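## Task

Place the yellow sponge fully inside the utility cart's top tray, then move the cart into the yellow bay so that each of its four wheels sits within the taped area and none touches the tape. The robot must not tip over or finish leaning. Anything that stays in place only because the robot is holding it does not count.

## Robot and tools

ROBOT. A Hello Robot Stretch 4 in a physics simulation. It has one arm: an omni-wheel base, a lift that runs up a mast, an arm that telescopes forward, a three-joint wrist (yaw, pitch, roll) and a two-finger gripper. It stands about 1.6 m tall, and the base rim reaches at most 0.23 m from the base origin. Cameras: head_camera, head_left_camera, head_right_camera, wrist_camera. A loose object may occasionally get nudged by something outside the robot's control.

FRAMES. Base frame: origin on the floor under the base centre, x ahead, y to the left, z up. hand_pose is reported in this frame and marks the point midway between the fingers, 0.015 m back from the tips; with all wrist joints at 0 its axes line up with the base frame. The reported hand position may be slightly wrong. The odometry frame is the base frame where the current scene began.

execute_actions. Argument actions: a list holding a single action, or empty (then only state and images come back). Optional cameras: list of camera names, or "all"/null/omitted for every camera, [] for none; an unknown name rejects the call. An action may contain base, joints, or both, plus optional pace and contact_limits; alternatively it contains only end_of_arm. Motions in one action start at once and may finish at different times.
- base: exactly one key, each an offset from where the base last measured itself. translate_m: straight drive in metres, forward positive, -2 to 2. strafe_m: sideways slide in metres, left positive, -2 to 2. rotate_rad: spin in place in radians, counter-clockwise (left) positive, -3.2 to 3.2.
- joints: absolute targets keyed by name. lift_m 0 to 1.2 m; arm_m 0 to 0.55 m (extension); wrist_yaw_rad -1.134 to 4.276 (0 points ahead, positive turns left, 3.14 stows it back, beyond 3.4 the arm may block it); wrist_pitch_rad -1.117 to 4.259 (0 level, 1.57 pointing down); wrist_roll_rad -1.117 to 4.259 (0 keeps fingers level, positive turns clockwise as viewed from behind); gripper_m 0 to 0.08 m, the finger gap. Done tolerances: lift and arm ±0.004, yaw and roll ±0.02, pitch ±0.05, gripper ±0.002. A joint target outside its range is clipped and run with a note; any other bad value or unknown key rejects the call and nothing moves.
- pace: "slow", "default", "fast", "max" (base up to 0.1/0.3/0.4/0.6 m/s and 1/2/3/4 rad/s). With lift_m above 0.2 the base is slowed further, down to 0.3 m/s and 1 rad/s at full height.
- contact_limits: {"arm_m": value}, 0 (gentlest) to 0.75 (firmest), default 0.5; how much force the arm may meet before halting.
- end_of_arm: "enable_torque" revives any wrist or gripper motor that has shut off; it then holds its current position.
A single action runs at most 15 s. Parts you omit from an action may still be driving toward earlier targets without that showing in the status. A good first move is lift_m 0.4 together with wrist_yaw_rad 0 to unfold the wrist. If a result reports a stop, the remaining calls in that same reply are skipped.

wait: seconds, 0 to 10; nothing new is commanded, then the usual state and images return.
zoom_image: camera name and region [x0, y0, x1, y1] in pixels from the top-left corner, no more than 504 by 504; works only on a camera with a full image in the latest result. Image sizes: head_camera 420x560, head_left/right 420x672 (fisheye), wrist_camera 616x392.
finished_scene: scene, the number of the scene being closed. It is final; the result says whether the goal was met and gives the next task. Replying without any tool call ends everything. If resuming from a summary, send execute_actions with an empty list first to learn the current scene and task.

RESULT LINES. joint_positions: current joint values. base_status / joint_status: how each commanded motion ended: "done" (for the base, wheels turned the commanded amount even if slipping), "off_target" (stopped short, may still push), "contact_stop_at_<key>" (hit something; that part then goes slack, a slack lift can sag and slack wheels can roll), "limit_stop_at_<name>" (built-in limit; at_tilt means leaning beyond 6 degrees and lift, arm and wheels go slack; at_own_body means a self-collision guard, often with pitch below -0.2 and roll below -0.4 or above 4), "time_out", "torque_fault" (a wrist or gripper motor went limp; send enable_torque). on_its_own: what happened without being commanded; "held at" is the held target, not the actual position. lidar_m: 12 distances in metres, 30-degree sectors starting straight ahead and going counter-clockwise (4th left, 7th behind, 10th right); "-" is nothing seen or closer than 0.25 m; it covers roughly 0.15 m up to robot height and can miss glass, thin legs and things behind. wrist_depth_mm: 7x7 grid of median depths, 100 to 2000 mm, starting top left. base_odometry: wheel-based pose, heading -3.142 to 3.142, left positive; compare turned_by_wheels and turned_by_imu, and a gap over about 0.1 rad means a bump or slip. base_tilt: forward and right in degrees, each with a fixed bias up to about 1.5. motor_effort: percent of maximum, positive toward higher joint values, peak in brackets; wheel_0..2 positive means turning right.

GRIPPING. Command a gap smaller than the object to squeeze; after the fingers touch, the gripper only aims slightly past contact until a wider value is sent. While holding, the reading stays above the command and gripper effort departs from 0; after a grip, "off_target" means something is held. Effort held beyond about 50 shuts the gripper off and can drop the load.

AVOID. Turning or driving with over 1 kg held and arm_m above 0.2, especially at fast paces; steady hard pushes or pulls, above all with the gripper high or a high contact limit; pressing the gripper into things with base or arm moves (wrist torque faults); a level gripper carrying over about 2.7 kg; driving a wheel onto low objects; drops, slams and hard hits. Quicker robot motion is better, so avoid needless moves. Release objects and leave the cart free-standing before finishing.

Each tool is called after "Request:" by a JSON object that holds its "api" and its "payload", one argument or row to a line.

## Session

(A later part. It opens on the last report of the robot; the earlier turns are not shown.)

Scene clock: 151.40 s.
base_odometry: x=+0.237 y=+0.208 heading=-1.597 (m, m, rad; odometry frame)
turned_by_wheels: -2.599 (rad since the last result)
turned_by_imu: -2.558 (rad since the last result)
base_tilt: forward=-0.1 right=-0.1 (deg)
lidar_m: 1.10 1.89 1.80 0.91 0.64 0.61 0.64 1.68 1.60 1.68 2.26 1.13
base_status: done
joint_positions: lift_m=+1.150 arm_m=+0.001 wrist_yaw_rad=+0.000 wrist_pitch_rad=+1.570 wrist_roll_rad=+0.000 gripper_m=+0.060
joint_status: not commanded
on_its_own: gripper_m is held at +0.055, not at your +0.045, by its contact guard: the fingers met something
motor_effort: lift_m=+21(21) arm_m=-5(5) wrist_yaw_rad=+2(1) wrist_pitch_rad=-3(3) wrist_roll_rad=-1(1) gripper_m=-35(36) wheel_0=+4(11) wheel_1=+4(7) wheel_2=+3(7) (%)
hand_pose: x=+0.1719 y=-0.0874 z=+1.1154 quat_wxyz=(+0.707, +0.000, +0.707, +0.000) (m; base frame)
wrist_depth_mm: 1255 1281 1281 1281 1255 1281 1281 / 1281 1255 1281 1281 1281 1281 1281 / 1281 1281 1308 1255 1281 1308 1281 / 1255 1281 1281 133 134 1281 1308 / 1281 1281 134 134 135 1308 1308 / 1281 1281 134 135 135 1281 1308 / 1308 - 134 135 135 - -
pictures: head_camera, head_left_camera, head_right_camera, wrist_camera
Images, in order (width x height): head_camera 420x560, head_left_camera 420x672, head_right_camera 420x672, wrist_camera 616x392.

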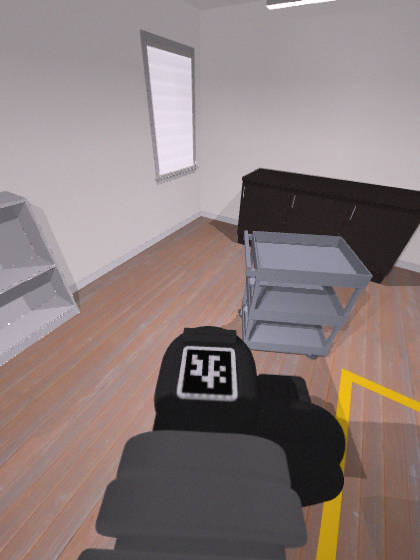

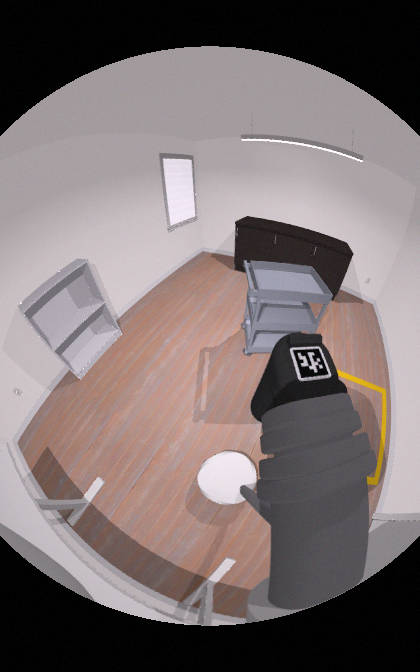

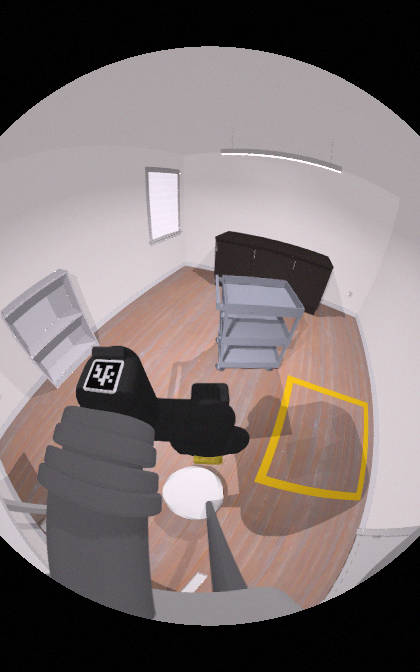

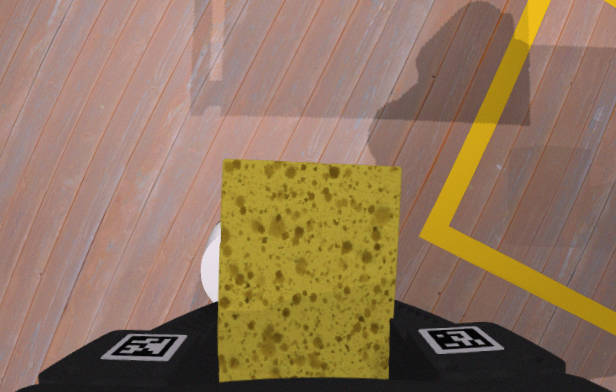

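Request:
{"api": "execute_actions", "payload": {
  "actions": [
    {"base":{"strafe_m":-0.45},"pace":"fast"}
  ],
  "cameras": []
}}

Request:
{"api": "execute_actions", "payload": {
  "actions": [
    {"base":{"translate_m":0.65},"pace":"fast"}
  ]
}}

Scene clock: 158.10 s.
base_odometry: x=-0.213 y=+0.219 heading=-1.597 (m, m, rad; odometry frame)
turned_by_wheels: +0.000 (rad since the last result)
turned_by_imu: -0.002 (rad since the last result)
base_tilt: forward=-0.1 right=-0.2 (deg)
lidar_m: 1.06 2.60 2.19 1.21 0.86 0.82 1.65 1.28 1.21 1.27 1.71 1.09
base_status: done
joint_positions: lift_m=+1.150 arm_m=+0.001 wrist_yaw_rad=+0.000 wrist_pitch_rad=+1.570 wrist_roll_rad=+0.000 gripper_m=+0.060
joint_status: not commanded
on_its_own: gripper_m is held at +0.055, not at your +0.045, by its contact guard: the fingers met something
motor_effort: lift_m=+21(21) arm_m=-5(6) wrist_yaw_rad=+1(0) wrist_pitch_rad=-3(3) wrist_roll_rad=+0(1) gripper_m=-36(36) wheel_0=+1(13) wheel_1=+0(10) wheel_2=+1(2) (%)
hand_pose: x=+0.1720 y=-0.0874 z=+1.1155 quat_wxyz=(+0.707, +0.000, +0.707, +0.000) (m; base frame)
wrist_depth_mm: 1255 1255 1281 1281 1255 1281 1281 / 1281 1281 1281 1281 1281 1281 1308 / 1281 1281 1281 1281 1281 1281 1281 / 1281 1281 1281 133 135 1281 1308 / 1281 1255 134 134 135 1308 1308 / 1281 1281 134 135 135 1281 1308 / 1308 - 134 135 135 - -
pictures: none
No camera images: the call's "cameras" was empty. Leave "cameras" out to get every camera's image.

Scene clock: 161.63 s.
base_odometry: x=-0.229 y=-0.430 heading=-1.596 (m, m, rad; odometry frame)
turned_by_wheels: +0.001 (rad since the last result)
turned_by_imu: -0.001 (rad since the last result)
base_tilt: forward=-0.1 right=-0.2 (deg)
lidar_m: 0.43 0.47 1.86 1.94 1.46 1.39 1.45 1.62 1.54 1.60 2.14 0.44
base_status: done
joint_positions: lift_m=+1.150 arm_m=+0.001 wrist_yaw_rad=+0.000 wrist_pitch_rad=+1.570 wrist_roll_rad=+0.000 gripper_m=+0.060
joint_status: not commanded
on_its_own: gripper_m is held at +0.055, not at your +0.045, by its contact guard: the fingers met something
motor_effort: lift_m=+21(21) arm_m=-5(6) wrist_yaw_rad=+2(1) wrist_pitch_rad=-2(3) wrist_roll_rad=+0(0) gripper_m=-36(36) wheel_0=+3(9) wheel_1=+3(9) wheel_2=+1(9) (%)
hand_pose: x=+0.1719 y=-0.0874 z=+1.1155 quat_wxyz=(+0.707, +0.000, +0.707, +0.000) (m; base frame)
wrist_depth_mm: 1281 634 788 788 798 569 1308 / 1255 1255 1098 1042 798 1281 1255 / 1255 1281 1281 1281 1281 1308 1281 / 1281 1281 1281 134 134 1308 1308 / 1308 1308 134 134 135 1308 1336 / 1281 1281 134 135 135 1308 1308 / 1281 - 134 135 135 - -
pictures: head_camera, head_left_camera, head_right_camera, wrist_camera
Images, in order (width x height): head_camera 420x560, head_left_camera 420x672, head_right_camera 420x672, wrist_camera 616x392.

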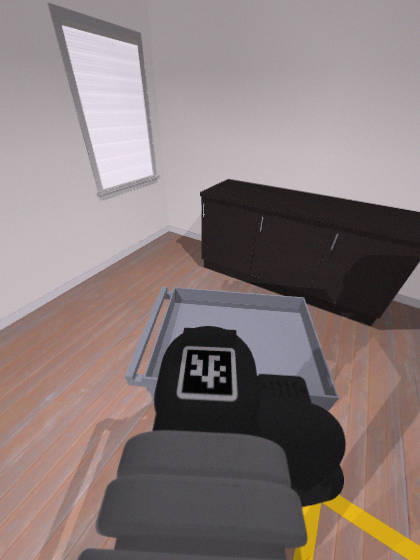

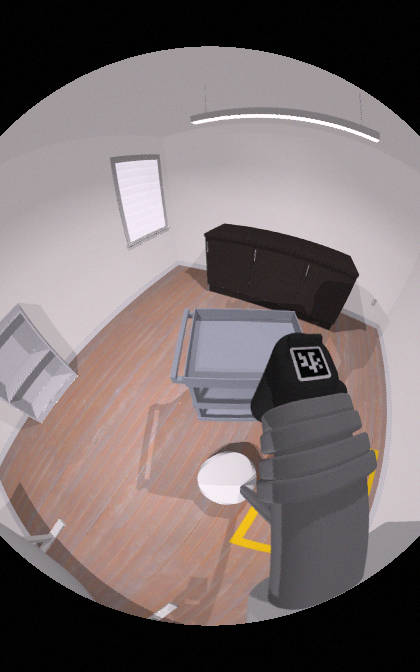

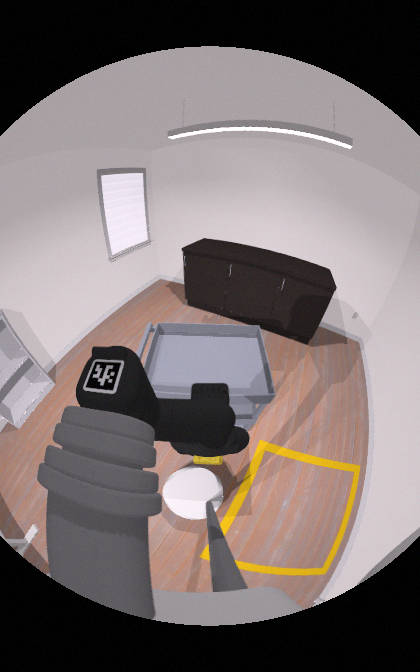

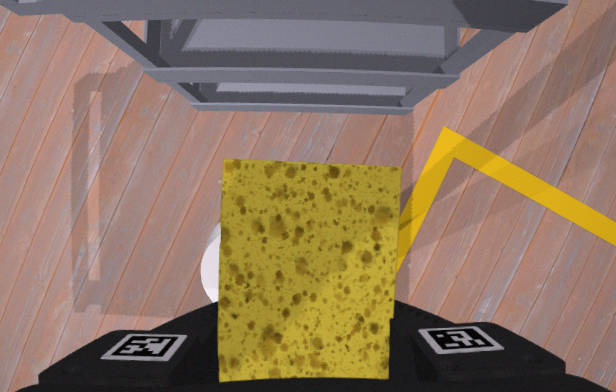

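Request:
{"api": "execute_actions", "payload": {
  "actions": [
    {"joints":{"arm_m":0.47,"lift_m":1.0},"pace":"fast"}
  ],
  "cameras": ["head_right_camera","wrist_camera"]
}}

Scene clock: 169.03 s.
base_odometry: x=-0.229 y=-0.430 heading=-1.596 (m, m, rad; odometry frame)
turned_by_wheels: +0.000 (rad since the last result)
turned_by_imu: -0.002 (rad since the last result)
base_tilt: forward=-0.1 right=-0.2 (deg)
lidar_m: 0.43 0.45 1.87 1.95 1.45 1.39 1.45 1.63 1.54 1.58 2.13 0.45
base_status: not commanded
joint_positions: lift_m=+1.000 arm_m=+0.469 wrist_yaw_rad=+0.000 wrist_pitch_rad=+1.570 wrist_roll_rad=+0.000 gripper_m=+0.060
joint_status: all done
on_its_own: gripper_m is held at +0.055, not at your +0.045, by its contact guard: the fingers met something
motor_effort: lift_m=+18(19) arm_m=+6(7) wrist_yaw_rad=-2(1) wrist_pitch_rad=-1(3) wrist_roll_rad=+0(1) gripper_m=-36(35) wheel_0=+3(3) wheel_1=+3(3) wheel_2=+1(1) (%)
hand_pose: x=+0.6402 y=-0.0874 z=+0.9657 quat_wxyz=(+0.707, +0.000, +0.707, +0.000) (m; base frame)
wrist_depth_mm: 315 317 319 320 319 320 320 / 319 319 320 320 320 322 322 / 319 320 320 320 322 324 324 / 320 320 320 134 134 325 325 / 322 322 134 134 135 325 327 / 322 324 134 134 135 327 329 / 325 - 134 135 135 - -
pictures: head_right_camera, wrist_camera
Images, in order (width x height): head_right_camera 420x672, wrist_camera 616x392.

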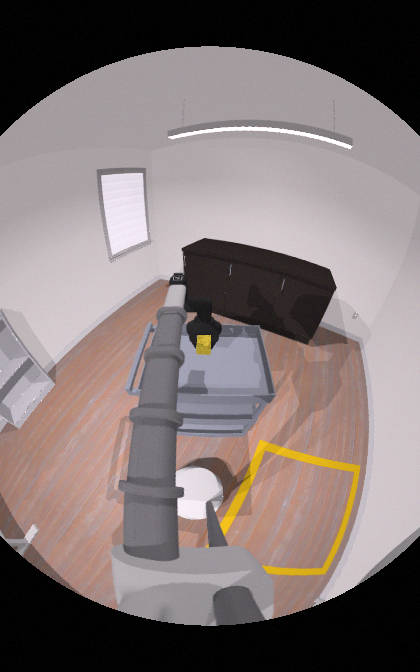

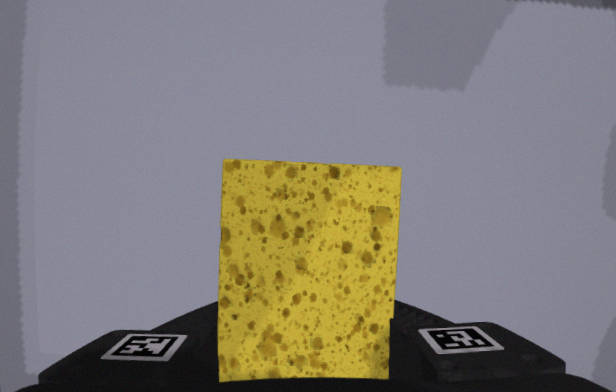

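Request:
{"api": "execute_actions", "payload": {
  "actions": [
    {"joints":{"lift_m":0.865}}
  ],
  "cameras": ["wrist_camera"]
}}

Scene clock: 174.03 s.
base_odometry: x=-0.229 y=-0.430 heading=-1.596 (m, m, rad; odometry frame)
turned_by_wheels: +0.000 (rad since the last result)
turned_by_imu: -0.002 (rad since the last result)
base_tilt: forward=-0.1 right=-0.2 (deg)
lidar_m: 0.42 0.45 1.87 1.95 1.46 1.39 1.48 1.64 1.54 1.59 2.13 0.44
base_status: not commanded
joint_positions: lift_m=+0.865 arm_m=+0.469 wrist_yaw_rad=+0.000 wrist_pitch_rad=+1.570 wrist_roll_rad=+0.000 gripper_m=+0.060
joint_status: all done
on_its_own: gripper_m is held at +0.055, not at your +0.045, by its contact guard: the fingers met something
motor_effort: lift_m=+17(17) arm_m=+5(6) wrist_yaw_rad=+0(2) wrist_pitch_rad=-1(1) wrist_roll_rad=+1(1) gripper_m=-36(37) wheel_0=+3(3) wheel_1=+3(3) wheel_2=+1(1) (%)
hand_pose: x=+0.6402 y=-0.0874 z=+0.8307 quat_wxyz=(+0.707, +0.000, +0.707, +0.000) (m; base frame)
wrist_depth_mm: 183 183 183 185 185 186 - / 183 184 185 185 185 186 187 / 185 185 185 186 187 187 187 / 185 186 186 134 135 188 189 / 186 186 134 134 135 189 189 / 187 187 134 134 135 189 190 / 187 - 134 135 135 - -
pictures: wrist_camera
Images, in order (width x height): wrist_camera 616x392.

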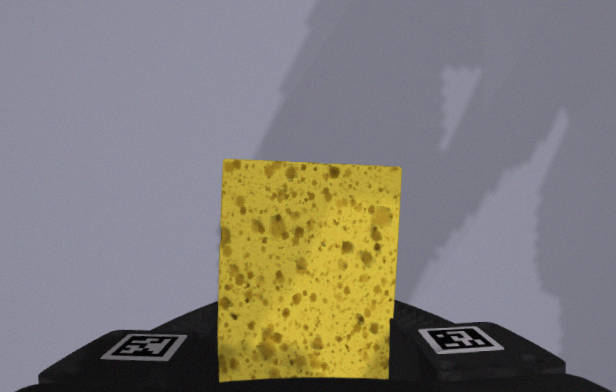

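Request:
{"api": "execute_actions", "payload": {
  "actions": [
    {"joints":{"lift_m":0.858}}
  ],
  "cameras": []
}}

Request:
{"api": "execute_actions", "payload": {
  "actions": [
    {"joints":{"gripper_m":0.08}}
  ],
  "cameras": []
}}

Request:
{"api": "execute_actions", "payload": {
  "actions": [
    {"joints":{"lift_m":1.1},"pace":"fast"}
  ]
}}

Scene clock: 178.57 s.
base_odometry: x=-0.229 y=-0.430 heading=-1.596 (m, m, rad; odometry frame)
turned_by_wheels: +0.000 (rad since the last result)
turned_by_imu: -0.001 (rad since the last result)
base_tilt: forward=-0.1 right=-0.2 (deg)
lidar_m: 0.43 0.47 1.87 1.94 1.46 1.39 1.46 1.63 1.54 1.59 2.16 0.44
base_status: not commanded
joint_positions: lift_m=+0.858 arm_m=+0.469 wrist_yaw_rad=+0.000 wrist_pitch_rad=+1.570 wrist_roll_rad=+0.000 gripper_m=+0.060
joint_status: all done
on_its_own: gripper_m is held at +0.055, not at your +0.045, by its contact guard: the fingers met something
motor_effort: lift_m=+17(17) arm_m=+5(5) wrist_yaw_rad=+0(0) wrist_pitch_rad=-1(1) wrist_roll_rad=+1(1) gripper_m=-36(36) wheel_0=+3(3) wheel_1=+4(3) wheel_2=+1(1) (%)
hand_pose: x=+0.6402 y=-0.0874 z=+0.8237 quat_wxyz=(+0.707, +0.000, +0.707, +0.000) (m; base frame)
wrist_depth_mm: 177 177 177 178 178 179 - / 177 177 178 178 179 180 180 / 177 178 179 179 180 180 180 / 179 179 179 133 135 180 181 / 179 179 135 134 135 182 182 / 180 180 134 134 135 182 182 / 181 - 134 135 135 - -
pictures: none
No camera images: the call's "cameras" was empty. Leave "cameras" out to get every camera's image.

Scene clock: 179.50 s.
base_odometry: x=-0.229 y=-0.430 heading=-1.596 (m, m, rad; odometry frame)
turned_by_wheels: +0.000 (rad since the last result)
turned_by_imu: +0.000 (rad since the last result)
base_tilt: forward=-0.1 right=-0.2 (deg)
lidar_m: 0.43 0.45 1.87 1.96 1.46 1.39 1.46 1.63 1.54 1.58 2.14 0.44
base_status: not commanded
joint_positions: lift_m=+0.858 arm_m=+0.469 wrist_yaw_rad=+0.000 wrist_pitch_rad=+1.570 wrist_roll_rad=+0.000 gripper_m=+0.080
joint_status: all done
motor_effort: lift_m=+17(17) arm_m=+5(5) wrist_yaw_rad=-2(0) wrist_pitch_rad=-1(1) wrist_roll_rad=+1(1) gripper_m=+1(37) wheel_0=+3(3) wheel_1=+3(4) wheel_2=+1(1) (%)
hand_pose: x=+0.6402 y=-0.0874 z=+0.8237 quat_wxyz=(+0.707, +0.000, +0.707, +0.000) (m; base frame)
wrist_depth_mm: 176 177 177 178 178 179 - / 176 178 178 178 179 179 180 / 177 178 178 179 180 180 180 / 178 179 178 135 135 181 181 / 180 180 179 135 136 181 182 / 180 180 136 136 139 182 182 / - 104 136 136 136 - -
pictures: none
No camera images: the call's "cameras" was empty. Leave "cameras" out to get every camera's image.

Scene clock: 181.17 s.
base_odometry: x=-0.229 y=-0.430 heading=-1.596 (m, m, rad; odometry frame)
turned_by_wheels: +0.000 (rad since the last result)
turned_by_imu: -0.001 (rad since the last result)
base_tilt: forward=+0.0 right=-0.2 (deg)
lidar_m: 0.42 0.48 1.87 1.95 1.46 1.40 1.45 1.61 1.54 1.59 2.12 0.44
base_status: not commanded
joint_positions: lift_m=+1.100 arm_m=+0.469 wrist_yaw_rad=+0.000 wrist_pitch_rad=+1.570 wrist_roll_rad=+0.000 gripper_m=+0.080
joint_status: all done
motor_effort: lift_m=+21(22) arm_m=+5(6) wrist_yaw_rad=-1(1) wrist_pitch_rad=-1(1) wrist_roll_rad=+0(0) gripper_m=+1(1) wheel_0=+3(3) wheel_1=+3(3) wheel_2=+1(1) (%)
hand_pose: x=+0.6402 y=-0.0874 z=+1.0654 quat_wxyz=(+0.707, +0.000, +0.707, +0.000) (m; base frame)
wrist_depth_mm: 404 415 415 418 421 424 421 / 410 418 418 421 424 421 427 / 418 418 421 421 421 424 427 / 418 421 421 377 424 427 424 / 421 421 424 379 424 427 427 / 415 421 427 424 424 430 430 / - 104 424 430 430 - -
pictures: head_camera, head_left_camera, head_right_camera, wrist_camera
Images, in order (width x height): head_camera 420x560, head_left_camera 420x672, head_right_camera 420x672, wrist_camera 616x392.

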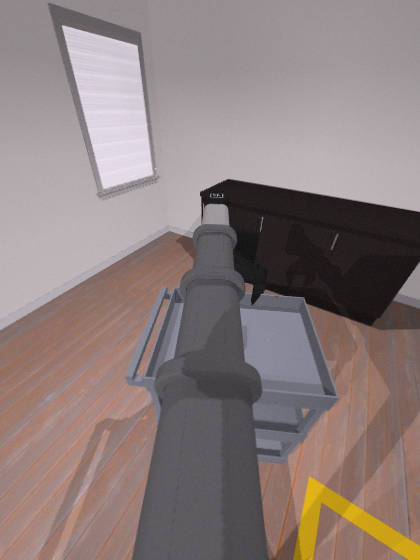

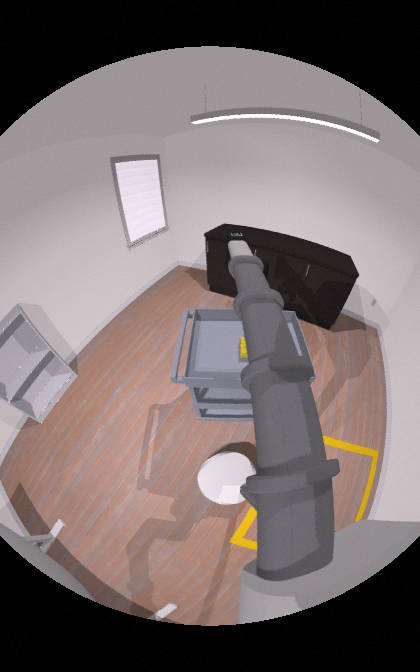

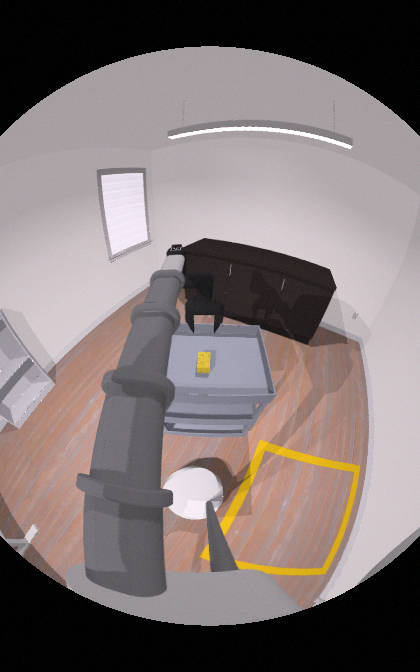

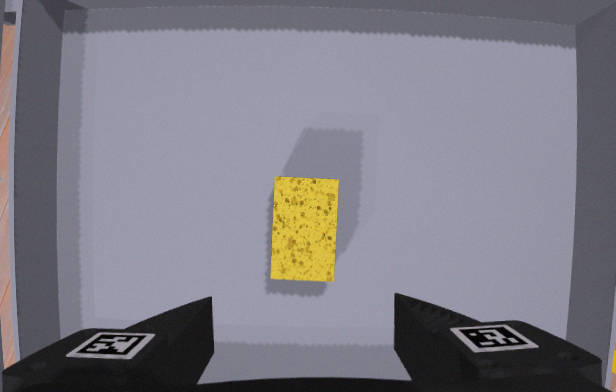

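Request:
{"api": "execute_actions", "payload": {
  "actions": [
    {"joints":{"arm_m":0.0,"lift_m":1.2},"pace":"fast"}
  ],
  "cameras": []
}}

Request:
{"api": "execute_actions", "payload": {
  "actions": [
    {"base":{"rotate_rad":-2.0},"joints":{"arm_m":0.15},"pace":"fast"}
  ]
}}

Scene clock: 212.00 s.
base_odometry: x=-0.229 y=-0.430 heading=-1.596 (m, m, rad; odometry frame)
turned_by_wheels: +0.000 (rad since the last result)
turned_by_imu: -0.002 (rad since the last result)
base_tilt: forward=-0.1 right=-0.2 (deg)
lidar_m: 0.43 0.46 1.88 1.95 1.46 1.38 1.44 1.63 1.54 1.59 2.15 0.45
base_status: not commanded
joint_positions: lift_m=+1.199 arm_m=+0.001 wrist_yaw_rad=+0.000 wrist_pitch_rad=+1.570 wrist_roll_rad=+0.000 gripper_m=+0.080
joint_status: all done
motor_effort: lift_m=+21(23) arm_m=-6(6) wrist_yaw_rad=-1(0) wrist_pitch_rad=-3(3) wrist_roll_rad=+0(0) gripper_m=+1(1) wheel_0=+3(3) wheel_1=+3(3) wheel_2=+1(1) (%)
hand_pose: x=+0.1719 y=-0.0874 z=+1.1649 quat_wxyz=(+0.707, +0.000, +0.707, +0.000) (m; base frame)
wrist_depth_mm: 1281 544 676 691 530 508 1336 / 1308 1281 854 854 854 1336 1336 / 1336 1336 1336 1336 1366 1336 1336 / 1336 1336 1336 1336 1336 1336 1336 / 1336 1336 1118 1118 1366 1366 1336 / 1308 1336 1118 1138 1397 1366 1336 / - 104 1366 1336 1336 - -
pictures: none
No camera images: the call's "cameras" was empty. Leave "cameras" out to get every camera's image.

Scene clock: 215.27 s.
base_odometry: x=-0.229 y=-0.430 heading=+2.688 (m, m, rad; odometry frame)
turned_by_wheels: -1.999 (rad since the last result)
turned_by_imu: -1.968 (rad since the last result)
base_tilt: forward=-0.1 right=-0.1 (deg)
lidar_m: 1.52 1.62 0.54 0.44 0.43 0.46 1.88 2.05 1.43 1.42 2.05 1.58
base_status: done
joint_positions: lift_m=+1.199 arm_m=+0.149 wrist_yaw_rad=+0.000 wrist_pitch_rad=+1.570 wrist_roll_rad=+0.000 gripper_m=+0.080
joint_status: all done
motor_effort: lift_m=+21(21) arm_m=+5(4) wrist_yaw_rad=-3(2) wrist_pitch_rad=-1(3) wrist_roll_rad=+1(0) gripper_m=+0(1) wheel_0=+6(5) wheel_1=+2(7) wheel_2=+2(8) (%)
hand_pose: x=+0.3203 y=-0.0874 z=+1.1649 quat_wxyz=(+0.707, +0.000, +0.707, +0.000) (m; base frame)
wrist_depth_mm: 1308 1308 1336 1336 1308 1366 1336 / 1308 1281 1336 1336 1336 1336 1366 / 1366 1336 1336 1336 1336 1336 1336 / 1336 1336 1336 1336 1336 1336 1336 / 1308 1336 1336 1308 1366 1366 1366 / 1182 1205 1118 1118 1336 1366 1366 / - 104 1118 1138 1336 - -
pictures: head_camera, head_left_camera, head_right_camera, wrist_camera
Images, in order (width x height): head_camera 420x560, head_left_camera 420x672, head_right_camera 420x672, wrist_camera 616x392.

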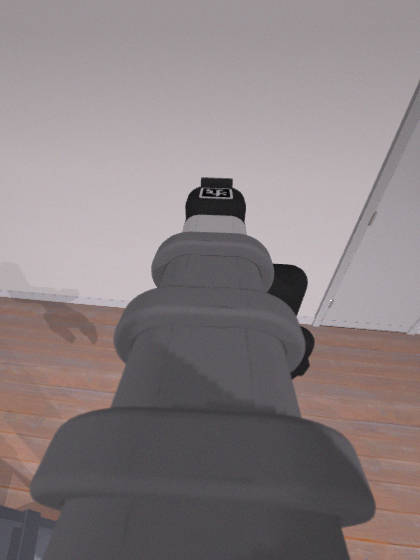

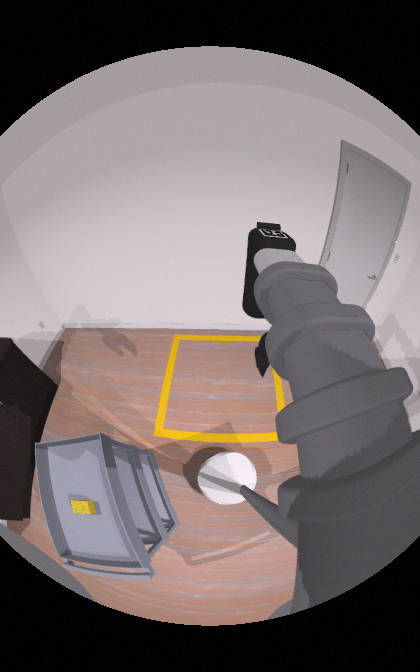

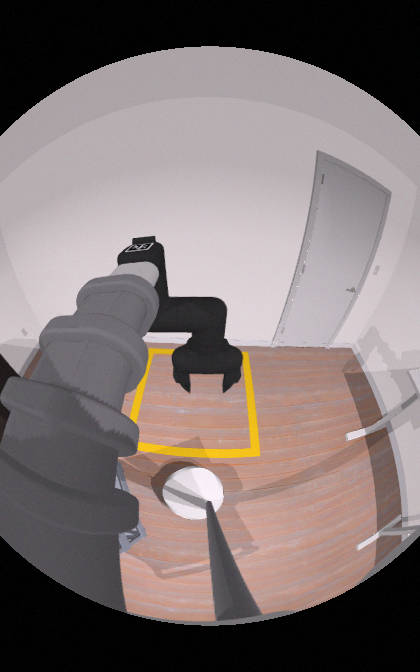

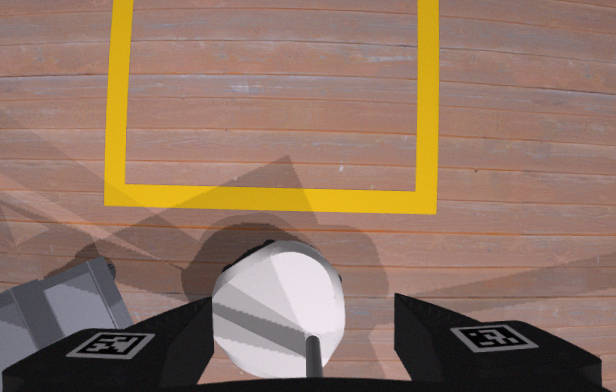

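Request:
{"api": "zoom_image", "payload": {
  "camera": "head_left_camera",
  "region": [20, 410, 220, 600]
}}

Region (20, 410, 220, 600) of head_left_camera's 420x672 image, scaled by 2.520, with more detail than that image has; it fills the top 479 rows of this view, and the rest is white.

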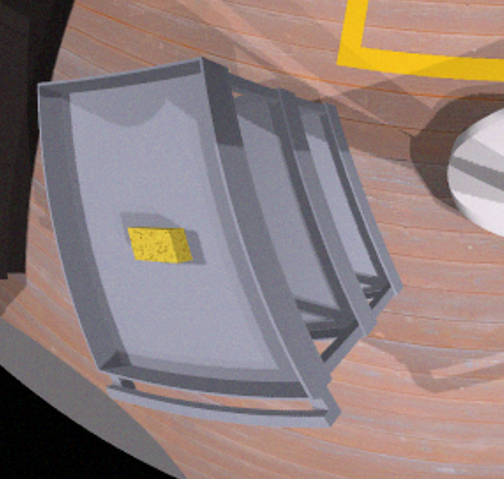

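Request:
{"api": "execute_actions", "payload": {
  "actions": [
    {"base":{"rotate_rad":2.0},"joints":{"arm_m":0.1,"wrist_roll_rad":1.57,"gripper_m":0.06},"pace":"fast"}
  ],
  "cameras": []
}}

Request:
{"api": "execute_actions", "payload": {
  "actions": [
    {"base":{"translate_m":0.08},"joints":{"arm_m":0.19,"lift_m":1.0}}
  ]
}}

Scene clock: 289.07 s.
base_odometry: x=-0.229 y=-0.430 heading=-1.596 (m, m, rad; odometry frame)
turned_by_wheels: +1.999 (rad since the last result)
turned_by_imu: +1.965 (rad since the last result)
base_tilt: forward=-0.1 right=-0.2 (deg)
lidar_m: 0.42 0.46 1.87 1.92 1.46 1.37 1.46 1.63 1.54 1.59 2.13 0.43
base_status: done
joint_positions: lift_m=+1.199 arm_m=+0.101 wrist_yaw_rad=+0.000 wrist_pitch_rad=+1.570 wrist_roll_rad=+1.570 gripper_m=+0.060
joint_status: all done
motor_effort: lift_m=+21(21) arm_m=-5(5) wrist_yaw_rad=+0(2) wrist_pitch_rad=-2(1) wrist_roll_rad=+1(3) gripper_m=-2(3) wheel_0=-6(5) wheel_1=-3(6) wheel_2=-2(7) (%)
hand_pose: x=+0.2720 y=-0.0874 z=+1.1649 quat_wxyz=(+0.500, +0.500, +0.500, -0.500) (m; base frame)
wrist_depth_mm: 521 508 1336 1336 1336 1336 1336 / 517 517 1025 1336 1366 1336 1336 / 512 521 842 1336 1336 1336 1336 / 521 521 866 1336 1138 1336 1366 / 521 521 1205 1336 1138 1336 1366 / 521 517 854 1336 1118 1336 1336 / 521 - 137 1336 144 - -
pictures: none
No camera images: the call's "cameras" was empty. Leave "cameras" out to get every camera's image.

Scene clock: 290.97 s.
base_odometry: x=-0.231 y=-0.510 heading=-1.596 (m, m, rad; odometry frame)
turned_by_wheels: +0.000 (rad since the last result)
turned_by_imu: +0.000 (rad since the last result)
base_tilt: forward=-0.1 right=-0.2 (deg)
lidar_m: 0.34 0.39 1.84 1.90 1.54 1.45 1.52 1.66 1.58 1.63 0.49 0.36
base_status: done
joint_positions: lift_m=+1.000 arm_m=+0.189 wrist_yaw_rad=+0.000 wrist_pitch_rad=+1.570 wrist_roll_rad=+1.570 gripper_m=+0.060
joint_status: all done
motor_effort: lift_m=+17(19) arm_m=+5(7) wrist_yaw_rad=+0(1) wrist_pitch_rad=-2(2) wrist_roll_rad=+1(1) gripper_m=-2(2) wheel_0=+3(9) wheel_1=+4(7) wheel_2=-1(11) (%)
hand_pose: x=+0.3601 y=-0.0874 z=+0.9657 quat_wxyz=(+0.500, +0.500, +0.500, -0.500) (m; base frame)
wrist_depth_mm: 317 317 319 1118 1138 1160 1138 / 317 320 320 1118 1138 1138 1138 / 319 320 322 1118 1138 1138 1138 / 319 320 322 1138 946 917 1160 / 274 322 324 1138 917 931 1138 / 277 322 324 1138 917 917 1160 / 320 - 137 1138 144 - -
pictures: head_camera, head_left_camera, head_right_camera, wrist_camera
Images, in order (width x height): head_camera 420x560, head_left_camera 420x672, head_right_camera 420x672, wrist_camera 616x392.

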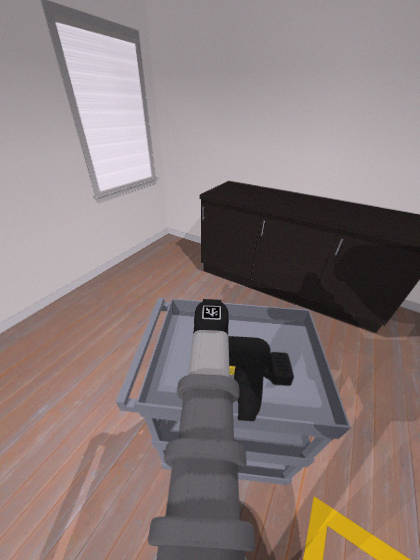

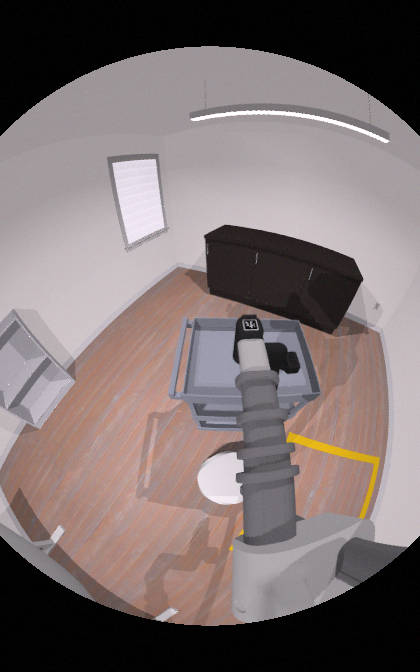

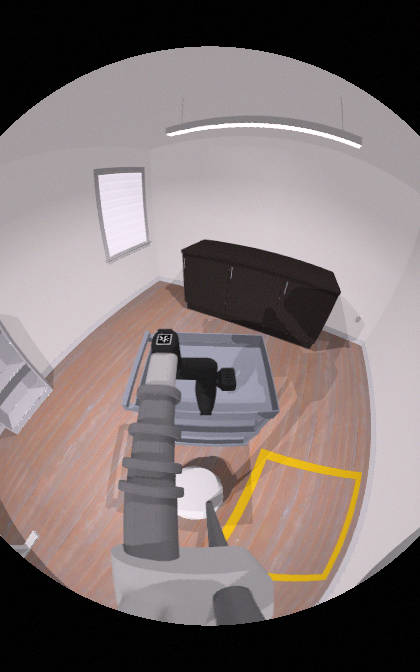

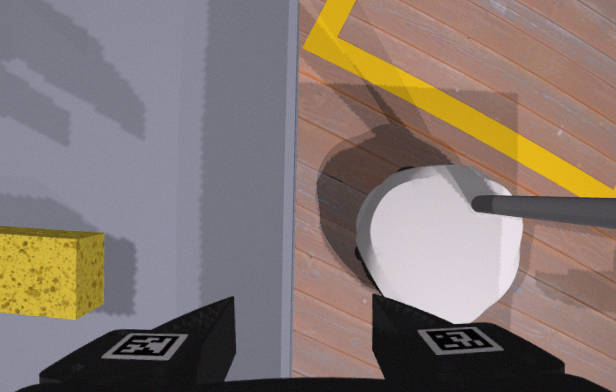

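Request:
{"api": "execute_actions", "payload": {
  "actions": [
    {"joints":{"arm_m":0.195,"lift_m":0.9}}
  ],
  "cameras": ["wrist_camera","head_right_camera"]
}}

Scene clock: 297.37 s.
base_odometry: x=-0.231 y=-0.510 heading=-1.596 (m, m, rad; odometry frame)
turned_by_wheels: +0.000 (rad since the last result)
turned_by_imu: -0.001 (rad since the last result)
base_tilt: forward=+0.0 right=-0.2 (deg)
lidar_m: 0.35 0.38 1.84 1.91 1.54 1.47 1.51 1.65 1.58 1.63 0.46 0.36
base_status: not commanded
joint_positions: lift_m=+0.900 arm_m=+0.194 wrist_yaw_rad=+0.000 wrist_pitch_rad=+1.570 wrist_roll_rad=+1.570 gripper_m=+0.060
joint_status: all done
motor_effort: lift_m=+17(16) arm_m=+5(6) wrist_yaw_rad=+0(2) wrist_pitch_rad=-1(2) wrist_roll_rad=+1(1) gripper_m=-2(2) wheel_0=+3(3) wheel_1=+4(4) wheel_2=-1(1) (%)
hand_pose: x=+0.3651 y=-0.0874 z=+0.8657 quat_wxyz=(+0.500, +0.500, +0.500, -0.500) (m; base frame)
wrist_depth_mm: 219 220 222 1025 1042 1025 1042 / 219 220 221 1025 1025 1042 1042 / 220 220 222 1025 1042 1042 1042 / 220 221 222 1025 842 820 1042 / 220 221 223 1025 820 831 1042 / 221 222 223 1042 820 820 1060 / 221 - 137 1025 144 - -
pictures: head_right_camera, wrist_camera
Images, in order (width x height): head_right_camera 420x672, wrist_camera 616x392.

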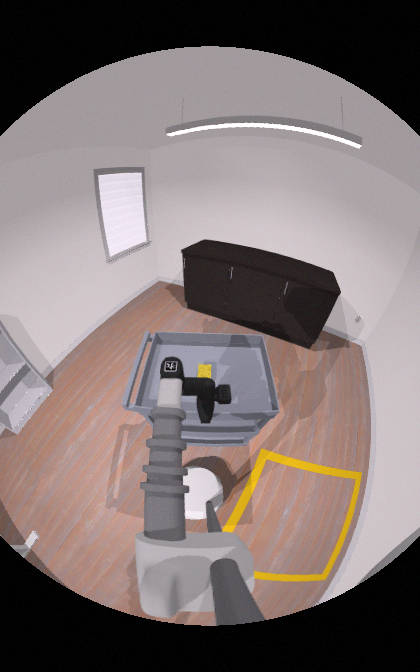

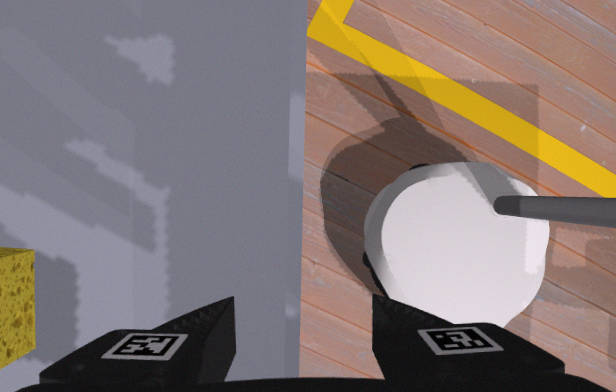

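Request:
{"api": "execute_actions", "payload": {
  "actions": [
    {"joints":{"arm_m":0.198,"lift_m":0.868}}
  ],
  "cameras": []
}}

Request:
{"api": "execute_actions", "payload": {
  "actions": [
    {"joints":{"gripper_m":0.0}}
  ],
  "cameras": ["wrist_camera","head_right_camera"]
}}

Scene clock: 302.20 s.
base_odometry: x=-0.231 y=-0.510 heading=-1.596 (m, m, rad; odometry frame)
turned_by_wheels: +0.000 (rad since the last result)
turned_by_imu: -0.001 (rad since the last result)
base_tilt: forward=-0.1 right=-0.2 (deg)
lidar_m: 0.35 0.38 1.84 1.88 1.53 1.46 1.52 1.63 1.58 1.62 0.48 0.36
base_status: not commanded
joint_positions: lift_m=+0.868 arm_m=+0.197 wrist_yaw_rad=+0.000 wrist_pitch_rad=+1.570 wrist_roll_rad=+1.570 gripper_m=+0.060
joint_status: all done
motor_effort: lift_m=+17(18) arm_m=+6(5) wrist_yaw_rad=-1(1) wrist_pitch_rad=-2(2) wrist_roll_rad=+2(2) gripper_m=-2(2) wheel_0=+3(3) wheel_1=+4(4) wheel_2=-1(2) (%)
hand_pose: x=+0.3681 y=-0.0874 z=+0.8337 quat_wxyz=(+0.500, +0.500, +0.500, -0.500) (m; base frame)
wrist_depth_mm: 187 188 189 190 1008 991 1008 / 187 189 189 191 991 1008 1025 / 187 189 190 191 1008 1008 1025 / 188 189 190 191 831 788 1008 / 189 190 191 191 788 788 1008 / 189 190 190 191 778 788 1025 / 189 - 137 193 144 - -
pictures: none
No camera images: the call's "cameras" was empty. Leave "cameras" out to get every camera's image.

Scene clock: 303.47 s.
base_odometry: x=-0.231 y=-0.510 heading=-1.596 (m, m, rad; odometry frame)
turned_by_wheels: +0.000 (rad since the last result)
turned_by_imu: +0.000 (rad since the last result)
base_tilt: forward=-0.1 right=-0.2 (deg)
lidar_m: 0.35 0.38 1.85 1.91 1.53 1.46 1.51 1.65 1.58 1.63 0.47 0.36
base_status: not commanded
joint_positions: lift_m=+0.868 arm_m=+0.197 wrist_yaw_rad=-0.004 wrist_pitch_rad=+1.565 wrist_roll_rad=+1.574 gripper_m=+0.004
joint_status: gripper_m off_target (ended at +0.004, target +0.000)
on_its_own: gripper_m is held at +0.003, not at your +0.000, by its contact guard: the fingers met something
motor_effort: lift_m=+18(18) arm_m=+5(6) wrist_yaw_rad=+11(12) wrist_pitch_rad=+13(13) wrist_roll_rad=-12(12) gripper_m=-30(29) wheel_0=+3(3) wheel_1=+4(4) wheel_2=-1(1) (%)
hand_pose: x=+0.3690 y=-0.0874 z=+0.8337 quat_wxyz=(+0.500, +0.503, +0.497, -0.500) (m; base frame)
wrist_depth_mm: 188 189 190 191 991 1008 1008 / 188 189 190 191 1008 991 1008 / 189 190 191 191 991 991 1008 / 189 190 191 191 854 778 788 / 189 190 192 192 788 788 809 / 190 191 191 140 798 788 1025 / 190 190 - 122 - 1008 1008
pictures: head_right_camera, wrist_camera
Images, in order (width x height): head_right_camera 420x672, wrist_camera 616x392.

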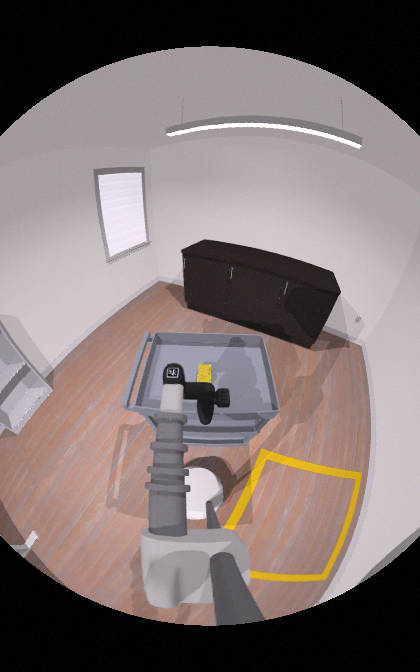

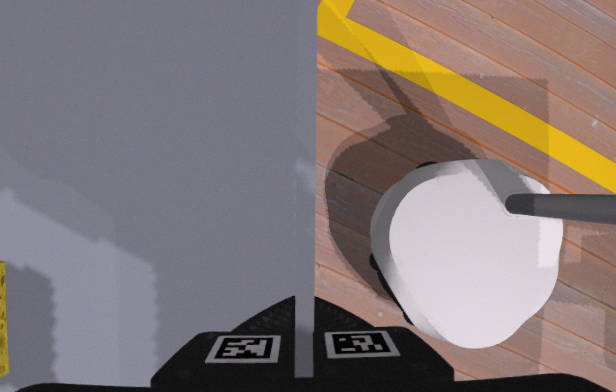

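Gripped. Test pulling back a little, slowly.

Request:
{"api": "execute_actions", "payload": {
  "actions": [
    {"base":{"translate_m":-0.1},"pace":"slow"}
  ],
  "cameras": ["wrist_camera","head_right_camera"]
}}

Scene clock: 308.03 s.
base_odometry: x=-0.229 y=-0.410 heading=-1.597 (m, m, rad; odometry frame)
turned_by_wheels: -0.001 (rad since the last result)
turned_by_imu: -0.003 (rad since the last result)
base_tilt: forward=-0.1 right=-0.2 (deg)
lidar_m: 0.34 0.37 1.88 1.96 1.44 1.37 1.44 1.62 1.53 1.57 0.51 0.36
base_status: done
joint_positions: lift_m=+0.868 arm_m=+0.198 wrist_yaw_rad=-0.001 wrist_pitch_rad=+1.563 wrist_roll_rad=+1.572 gripper_m=+0.004
joint_status: not commanded
on_its_own: gripper_m is held at +0.003, not at your +0.000, by its contact guard: the fingers met something
motor_effort: lift_m=+19(19) arm_m=+3(5) wrist_yaw_rad=+3(11) wrist_pitch_rad=+19(27) wrist_roll_rad=-6(12) gripper_m=-26(30) wheel_0=-11(12) wheel_1=-5(11) wheel_2=+1(8) (%)
hand_pose: x=+0.3701 y=-0.0874 z=+0.8336 quat_wxyz=(+0.501, +0.503, +0.497, -0.499) (m; base frame)
wrist_depth_mm: 189 189 190 191 991 1008 1025 / 189 190 190 191 976 991 1008 / 190 190 191 191 991 1008 1008 / 190 190 191 192 866 788 1008 / 190 191 191 192 788 788 788 / 190 190 191 139 788 788 1008 / 191 191 - 122 - 1025 1025
pictures: head_right_camera, wrist_camera
Images, in order (width x height): head_right_camera 420x672, wrist_camera 616x392.

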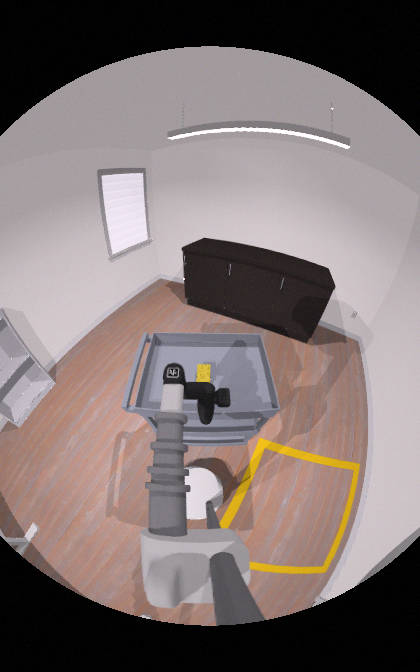

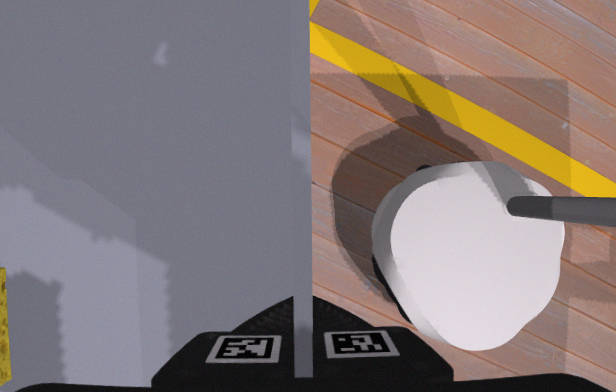

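Request:
{"api": "execute_actions", "payload": {
  "actions": [
    {"base":{"translate_m":-0.85},"pace":"slow"}
  ],
  "cameras": ["head_left_camera","head_right_camera"]
}}

Request:
{"api": "execute_actions", "payload": {
  "actions": [
    {"base":{"strafe_m":-0.3},"pace":"slow"}
  ],
  "cameras": ["head_left_camera","head_right_camera","wrist_camera"]
}}

action 0: "base": translate_m = -0.85 would last too long for one action: at the pace "slow" translate_m can be at most 0.766 in either direction: name a faster pace, or command the rest in another action

Scene clock: 322.83 s.
base_odometry: x=-0.528 y=-0.403 heading=-1.596 (m, m, rad; odometry frame)
turned_by_wheels: +0.001 (rad since the last result)
turned_by_imu: +0.001 (rad since the last result)
base_tilt: forward=+0.0 right=-0.2 (deg)
lidar_m: 0.33 0.34 2.15 2.23 1.61 1.53 1.82 1.32 1.27 1.30 1.76 0.37
base_status: done
joint_positions: lift_m=+0.868 arm_m=+0.198 wrist_yaw_rad=+0.006 wrist_pitch_rad=+1.568 wrist_roll_rad=+1.563 gripper_m=+0.005
joint_status: not commanded
on_its_own: gripper_m is held at +0.003, not at your +0.000, by its contact guard: the fingers met something; wrist_yaw_rad is at rest, and its effort (-16) is outside its rest range (-13 to +13); wrist_roll_rad is at rest, and its effort (+21) is outside its rest range (-13 to +13)
motor_effort: lift_m=+19(19) arm_m=+2(3) wrist_yaw_rad=-16(18) wrist_pitch_rad=+5(19) wrist_roll_rad=+21(22) gripper_m=-40(39) wheel_0=+8(18) wheel_1=-1(7) wheel_2=+1(0) (%)
hand_pose: x=+0.3696 y=-0.0874 z=+0.8336 quat_wxyz=(+0.504, +0.497, +0.503, -0.496) (m; base frame)
wrist_depth_mm: 187 188 189 991 1008 991 991 / 187 189 190 991 976 991 1008 / 188 189 190 991 1008 991 1008 / 189 190 191 991 854 788 1008 / 189 190 191 1008 778 788 1025 / 190 190 191 148 778 788 1008 / 190 191 - 122 - 1025 1008
pictures: head_left_camera, head_right_camera, wrist_camera
Images, in order (width x height): head_left_camera 420x672, head_right_camera 420x672, wrist_camera 616x392.

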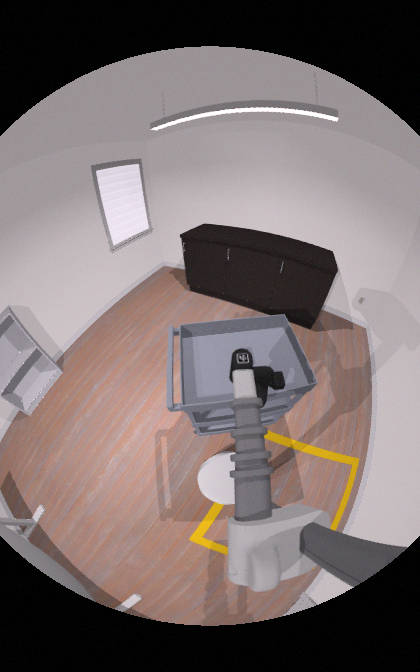

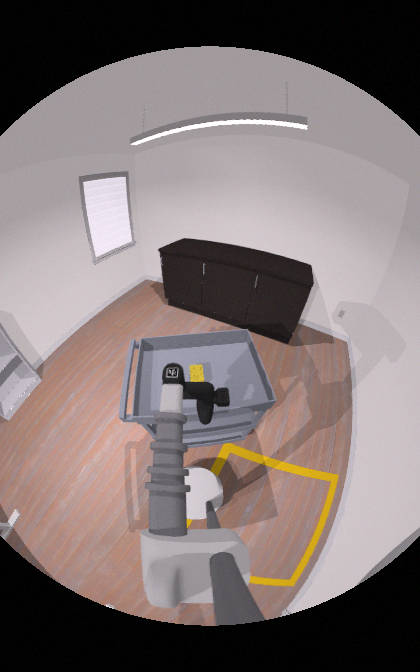

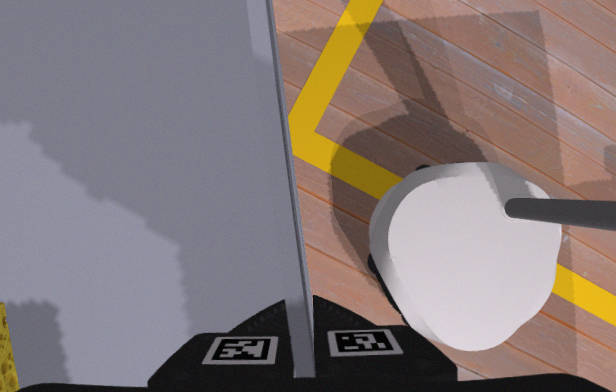

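Request:
{"api": "execute_actions", "payload": {
  "actions": [
    {"base":{"translate_m":-0.45},"pace":"slow"}
  ],
  "cameras": ["head_left_camera","head_right_camera","wrist_camera"]
}}

Scene clock: 332.63 s.
base_odometry: x=-0.517 y=+0.047 heading=-1.598 (m, m, rad; odometry frame)
turned_by_wheels: -0.001 (rad since the last result)
turned_by_imu: -0.007 (rad since the last result)
base_tilt: forward=-0.1 right=-0.2 (deg)
lidar_m: 0.35 0.37 2.36 1.70 1.20 1.12 1.54 1.11 1.06 1.07 0.48 0.35
base_status: done
joint_positions: lift_m=+0.868 arm_m=+0.198 wrist_yaw_rad=-0.004 wrist_pitch_rad=+1.563 wrist_roll_rad=+1.575 gripper_m=+0.004
joint_status: not commanded
on_its_own: gripper_m is held at +0.003, not at your +0.000, by its contact guard: the fingers met something; wrist_roll_rad is at rest, and its effort (-15) is outside its rest range (-13 to +13)
motor_effort: lift_m=+19(19) arm_m=+2(3) wrist_yaw_rad=+13(33) wrist_pitch_rad=+18(30) wrist_roll_rad=-15(21) gripper_m=-32(38) wheel_0=-12(15) wheel_1=-5(9) wheel_2=+1(15) (%)
hand_pose: x=+0.3697 y=-0.0874 z=+0.8336 quat_wxyz=(+0.500, +0.504, +0.496, -0.500) (m; base frame)
wrist_depth_mm: 189 190 190 191 1008 1008 1008 / 189 190 190 191 991 1008 1008 / 189 190 191 191 1008 1008 991 / 189 190 190 191 866 778 741 / 190 191 191 192 778 788 788 / 190 191 191 157 788 788 1008 / 190 191 - 122 - 1025 1008
pictures: head_left_camera, head_right_camera, wrist_camera
Images, in order (width x height): head_left_camera 420x672, head_right_camera 420x672, wrist_camera 616x392.

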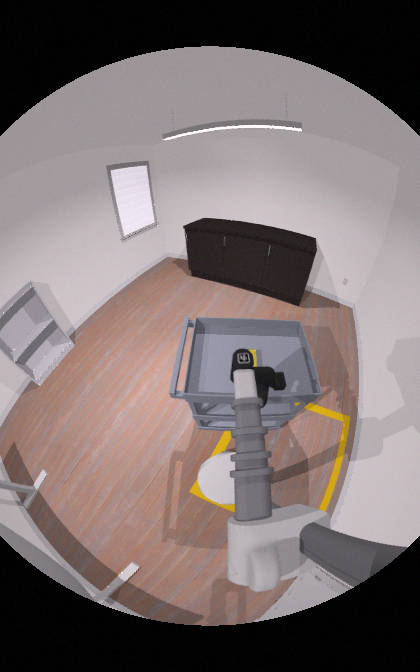

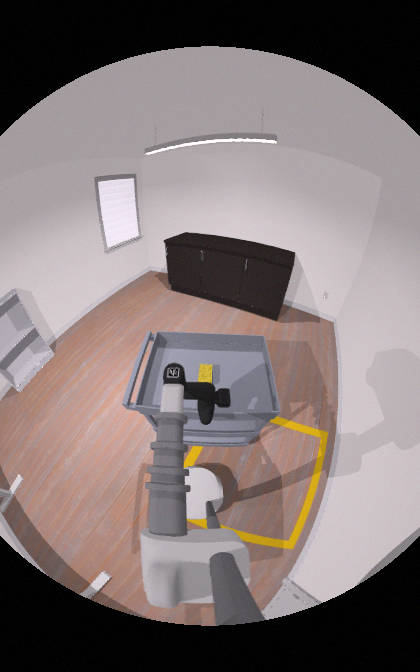

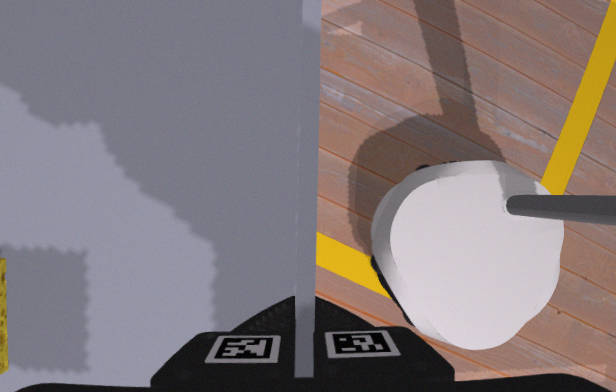

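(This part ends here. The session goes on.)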